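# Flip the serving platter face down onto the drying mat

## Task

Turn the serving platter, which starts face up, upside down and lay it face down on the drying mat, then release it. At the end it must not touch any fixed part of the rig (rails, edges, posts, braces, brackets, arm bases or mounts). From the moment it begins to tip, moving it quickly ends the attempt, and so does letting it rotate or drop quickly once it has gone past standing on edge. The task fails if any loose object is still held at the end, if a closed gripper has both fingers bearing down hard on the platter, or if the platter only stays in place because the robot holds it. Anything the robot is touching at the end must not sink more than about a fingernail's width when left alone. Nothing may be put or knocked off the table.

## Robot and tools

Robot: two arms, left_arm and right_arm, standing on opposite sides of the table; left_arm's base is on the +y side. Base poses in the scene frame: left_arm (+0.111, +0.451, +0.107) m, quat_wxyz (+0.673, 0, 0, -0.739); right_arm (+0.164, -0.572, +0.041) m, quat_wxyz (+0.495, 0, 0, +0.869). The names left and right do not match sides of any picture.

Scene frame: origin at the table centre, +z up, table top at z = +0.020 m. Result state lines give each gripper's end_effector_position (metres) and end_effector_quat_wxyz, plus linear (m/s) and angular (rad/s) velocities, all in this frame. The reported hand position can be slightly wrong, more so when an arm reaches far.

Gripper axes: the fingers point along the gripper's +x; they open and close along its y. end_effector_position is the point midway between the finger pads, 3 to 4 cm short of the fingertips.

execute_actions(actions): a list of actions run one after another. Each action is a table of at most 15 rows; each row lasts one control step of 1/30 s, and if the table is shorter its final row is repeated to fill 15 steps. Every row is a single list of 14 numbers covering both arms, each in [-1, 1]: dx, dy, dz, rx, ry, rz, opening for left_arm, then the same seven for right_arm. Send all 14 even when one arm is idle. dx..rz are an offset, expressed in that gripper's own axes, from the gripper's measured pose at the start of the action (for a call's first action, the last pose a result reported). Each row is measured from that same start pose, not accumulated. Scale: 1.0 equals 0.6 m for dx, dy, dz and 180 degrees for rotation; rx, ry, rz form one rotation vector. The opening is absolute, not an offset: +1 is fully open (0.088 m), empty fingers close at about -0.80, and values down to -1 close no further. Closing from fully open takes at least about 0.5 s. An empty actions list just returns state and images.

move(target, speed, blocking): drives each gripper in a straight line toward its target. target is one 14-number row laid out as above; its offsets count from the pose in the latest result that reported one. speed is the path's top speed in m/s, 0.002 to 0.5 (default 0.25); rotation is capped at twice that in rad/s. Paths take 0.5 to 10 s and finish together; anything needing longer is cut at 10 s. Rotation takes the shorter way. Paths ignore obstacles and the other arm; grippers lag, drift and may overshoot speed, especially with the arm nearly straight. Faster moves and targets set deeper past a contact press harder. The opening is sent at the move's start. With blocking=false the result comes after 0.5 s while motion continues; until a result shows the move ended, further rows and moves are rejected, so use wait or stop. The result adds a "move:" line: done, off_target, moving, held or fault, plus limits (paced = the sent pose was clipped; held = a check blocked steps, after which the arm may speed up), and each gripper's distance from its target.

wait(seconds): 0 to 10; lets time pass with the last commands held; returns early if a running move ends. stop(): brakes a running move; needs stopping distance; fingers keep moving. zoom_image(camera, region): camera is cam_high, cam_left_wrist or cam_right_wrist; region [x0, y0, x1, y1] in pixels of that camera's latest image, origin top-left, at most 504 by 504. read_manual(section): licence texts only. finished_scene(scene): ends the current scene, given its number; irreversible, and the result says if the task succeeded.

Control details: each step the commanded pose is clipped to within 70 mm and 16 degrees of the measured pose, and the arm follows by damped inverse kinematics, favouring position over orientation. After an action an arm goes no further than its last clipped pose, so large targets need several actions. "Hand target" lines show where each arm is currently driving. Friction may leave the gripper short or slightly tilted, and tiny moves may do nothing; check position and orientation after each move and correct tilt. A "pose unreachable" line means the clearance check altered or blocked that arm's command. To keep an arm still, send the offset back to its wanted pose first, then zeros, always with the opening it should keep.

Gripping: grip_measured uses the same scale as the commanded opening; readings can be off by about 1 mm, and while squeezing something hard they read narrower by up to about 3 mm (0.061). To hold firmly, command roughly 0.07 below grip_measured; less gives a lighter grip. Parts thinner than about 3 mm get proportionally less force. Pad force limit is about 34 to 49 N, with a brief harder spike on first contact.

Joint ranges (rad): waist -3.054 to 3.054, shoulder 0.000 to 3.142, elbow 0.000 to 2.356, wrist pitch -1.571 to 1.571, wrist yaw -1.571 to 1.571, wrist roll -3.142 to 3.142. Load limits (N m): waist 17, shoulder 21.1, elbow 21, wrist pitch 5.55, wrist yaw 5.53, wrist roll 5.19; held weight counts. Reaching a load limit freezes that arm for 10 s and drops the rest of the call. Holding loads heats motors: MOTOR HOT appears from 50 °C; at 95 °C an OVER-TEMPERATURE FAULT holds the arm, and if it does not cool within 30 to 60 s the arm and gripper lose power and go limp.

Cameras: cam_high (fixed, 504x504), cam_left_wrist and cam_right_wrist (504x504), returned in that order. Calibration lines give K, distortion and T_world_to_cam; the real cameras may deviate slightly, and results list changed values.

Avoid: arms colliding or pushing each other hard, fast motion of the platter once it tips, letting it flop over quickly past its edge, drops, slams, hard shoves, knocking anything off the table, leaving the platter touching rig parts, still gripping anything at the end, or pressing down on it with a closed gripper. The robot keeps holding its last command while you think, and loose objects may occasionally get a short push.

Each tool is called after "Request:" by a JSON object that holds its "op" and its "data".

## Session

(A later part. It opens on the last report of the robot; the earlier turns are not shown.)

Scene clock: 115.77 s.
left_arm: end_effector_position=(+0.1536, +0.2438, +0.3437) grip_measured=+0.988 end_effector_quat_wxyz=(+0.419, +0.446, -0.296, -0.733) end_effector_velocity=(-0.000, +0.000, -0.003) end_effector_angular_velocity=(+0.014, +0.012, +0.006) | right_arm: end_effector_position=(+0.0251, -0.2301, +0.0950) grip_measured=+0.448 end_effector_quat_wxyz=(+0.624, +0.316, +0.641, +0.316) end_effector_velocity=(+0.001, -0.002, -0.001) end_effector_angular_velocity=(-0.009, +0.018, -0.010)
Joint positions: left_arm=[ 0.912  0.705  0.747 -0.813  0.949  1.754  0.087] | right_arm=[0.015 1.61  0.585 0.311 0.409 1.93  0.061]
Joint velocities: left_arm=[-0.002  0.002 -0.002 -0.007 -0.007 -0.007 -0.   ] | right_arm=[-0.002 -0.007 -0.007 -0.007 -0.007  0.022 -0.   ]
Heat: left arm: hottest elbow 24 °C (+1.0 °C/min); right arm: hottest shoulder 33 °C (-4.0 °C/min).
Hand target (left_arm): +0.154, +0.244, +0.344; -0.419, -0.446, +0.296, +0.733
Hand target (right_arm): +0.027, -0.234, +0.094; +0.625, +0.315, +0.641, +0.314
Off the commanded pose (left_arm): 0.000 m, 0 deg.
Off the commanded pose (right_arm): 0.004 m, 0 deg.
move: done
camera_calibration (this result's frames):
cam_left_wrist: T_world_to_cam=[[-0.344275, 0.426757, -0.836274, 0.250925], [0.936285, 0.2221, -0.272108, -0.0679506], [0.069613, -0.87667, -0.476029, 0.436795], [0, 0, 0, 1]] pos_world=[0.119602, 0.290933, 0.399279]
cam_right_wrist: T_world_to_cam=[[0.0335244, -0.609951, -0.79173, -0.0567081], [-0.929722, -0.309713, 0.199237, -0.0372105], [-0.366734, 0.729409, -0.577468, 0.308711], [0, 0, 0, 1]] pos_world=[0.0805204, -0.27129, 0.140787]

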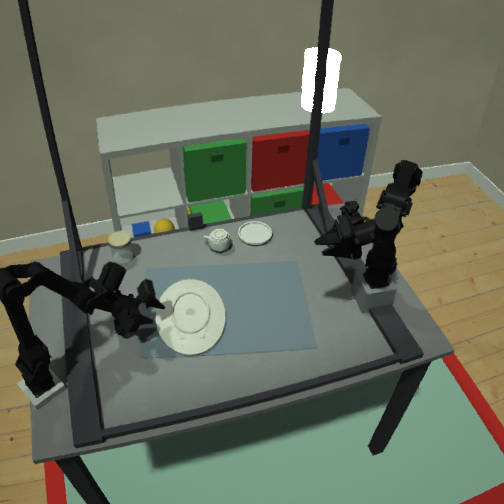

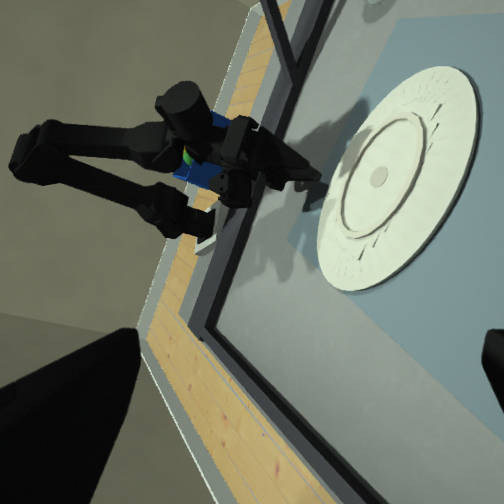

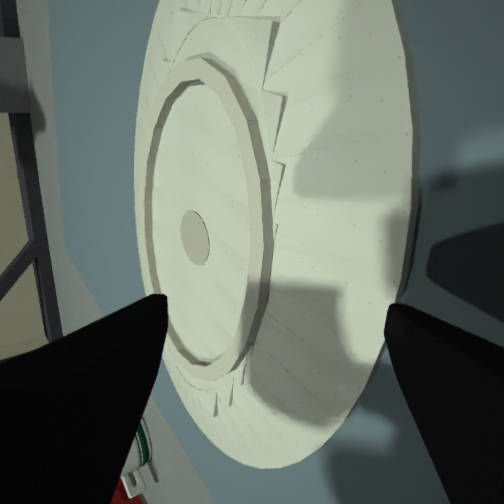

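Flat on the mat. Lift clear.

Request:
{"op": "move", "data": {"target": [0,0,0,0,0,0,1,-0.12,0.08,0,0,0,0,0.45], "speed": 0.2}}

Request:
{"op": "finished_scene", "data": {"scene": 1}}

Scene clock: 117.00 s.
left_arm: end_effector_position=(+0.1536, +0.2438, +0.3437) grip_measured=+0.988 end_effector_quat_wxyz=(+0.419, +0.446, -0.296, -0.733) end_effector_velocity=(-0.002, +0.000, -0.001) end_effector_angular_velocity=(+0.006, +0.019, -0.005) | right_arm: end_effector_position=(+0.0293, -0.2602, +0.1693) grip_measured=+0.448 end_effector_quat_wxyz=(+0.629, +0.308, +0.641, +0.314) end_effector_velocity=(+0.000, -0.000, +0.005) end_effector_angular_velocity=(-0.001, -0.000, +0.007)
Joint positions: left_arm=[ 0.912  0.705  0.747 -0.813  0.949  1.754  0.087] | right_arm=[ 0.066  1.298  0.689 -0.137  0.445  1.965  0.061]
Joint velocities: left_arm=[-0.002  0.002 -0.002 -0.007  0.007 -0.007 -0.   ] | right_arm=[-0.002 -0.012  0.012 -0.022 -0.007 -0.007 -0.   ]
Heat: left arm: hottest elbow 24 °C (+1.0 °C/min); right arm: hottest shoulder 33 °C (-3.0 °C/min).
Hand target (left_arm): +0.154, +0.244, +0.344; -0.419, -0.446, +0.296, +0.733
Hand target (right_arm): +0.028, -0.259, +0.176; +0.624, +0.316, +0.641, +0.316
Off the commanded pose (left_arm): 0.000 m, 0 deg.
Off the commanded pose (right_arm): 0.008 m, 1 deg.
move: done
camera_calibration (this result's frames):
cam_left_wrist: T_world_to_cam=[[-0.344275, 0.426757, -0.836274, 0.250925], [0.936285, 0.2221, -0.272108, -0.0679506], [0.069613, -0.87667, -0.476029, 0.436795], [0, 0, 0, 1]] pos_world=[0.119602, 0.290933, 0.399279]
cam_right_wrist: T_world_to_cam=[[0.043515, -0.621388, -0.782293, -0.0211959], [-0.93094, -0.309395, 0.193974, -0.0564298], [-0.362571, 0.719827, -0.591939, 0.374998], [0, 0, 0, 1]] pos_world=[0.0843528, -0.300563, 0.21634]

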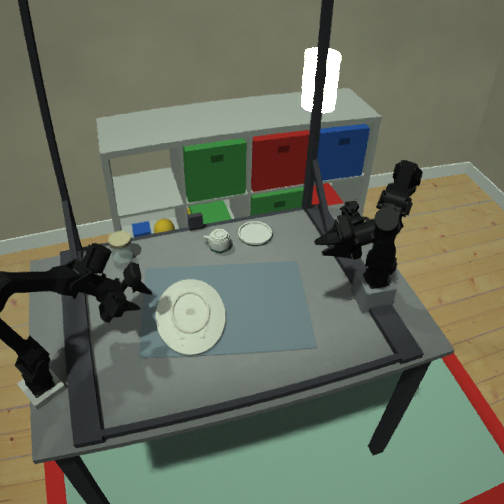

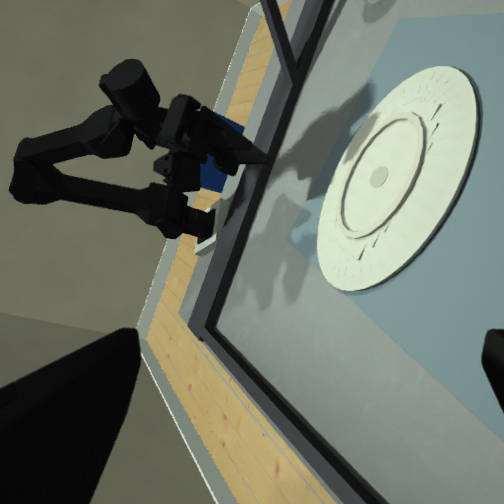

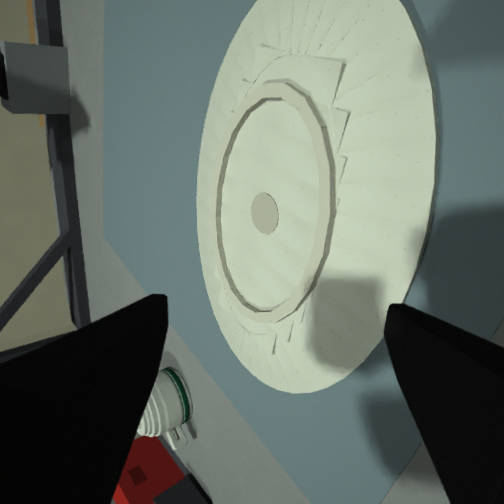

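The scene is finished: the task was done.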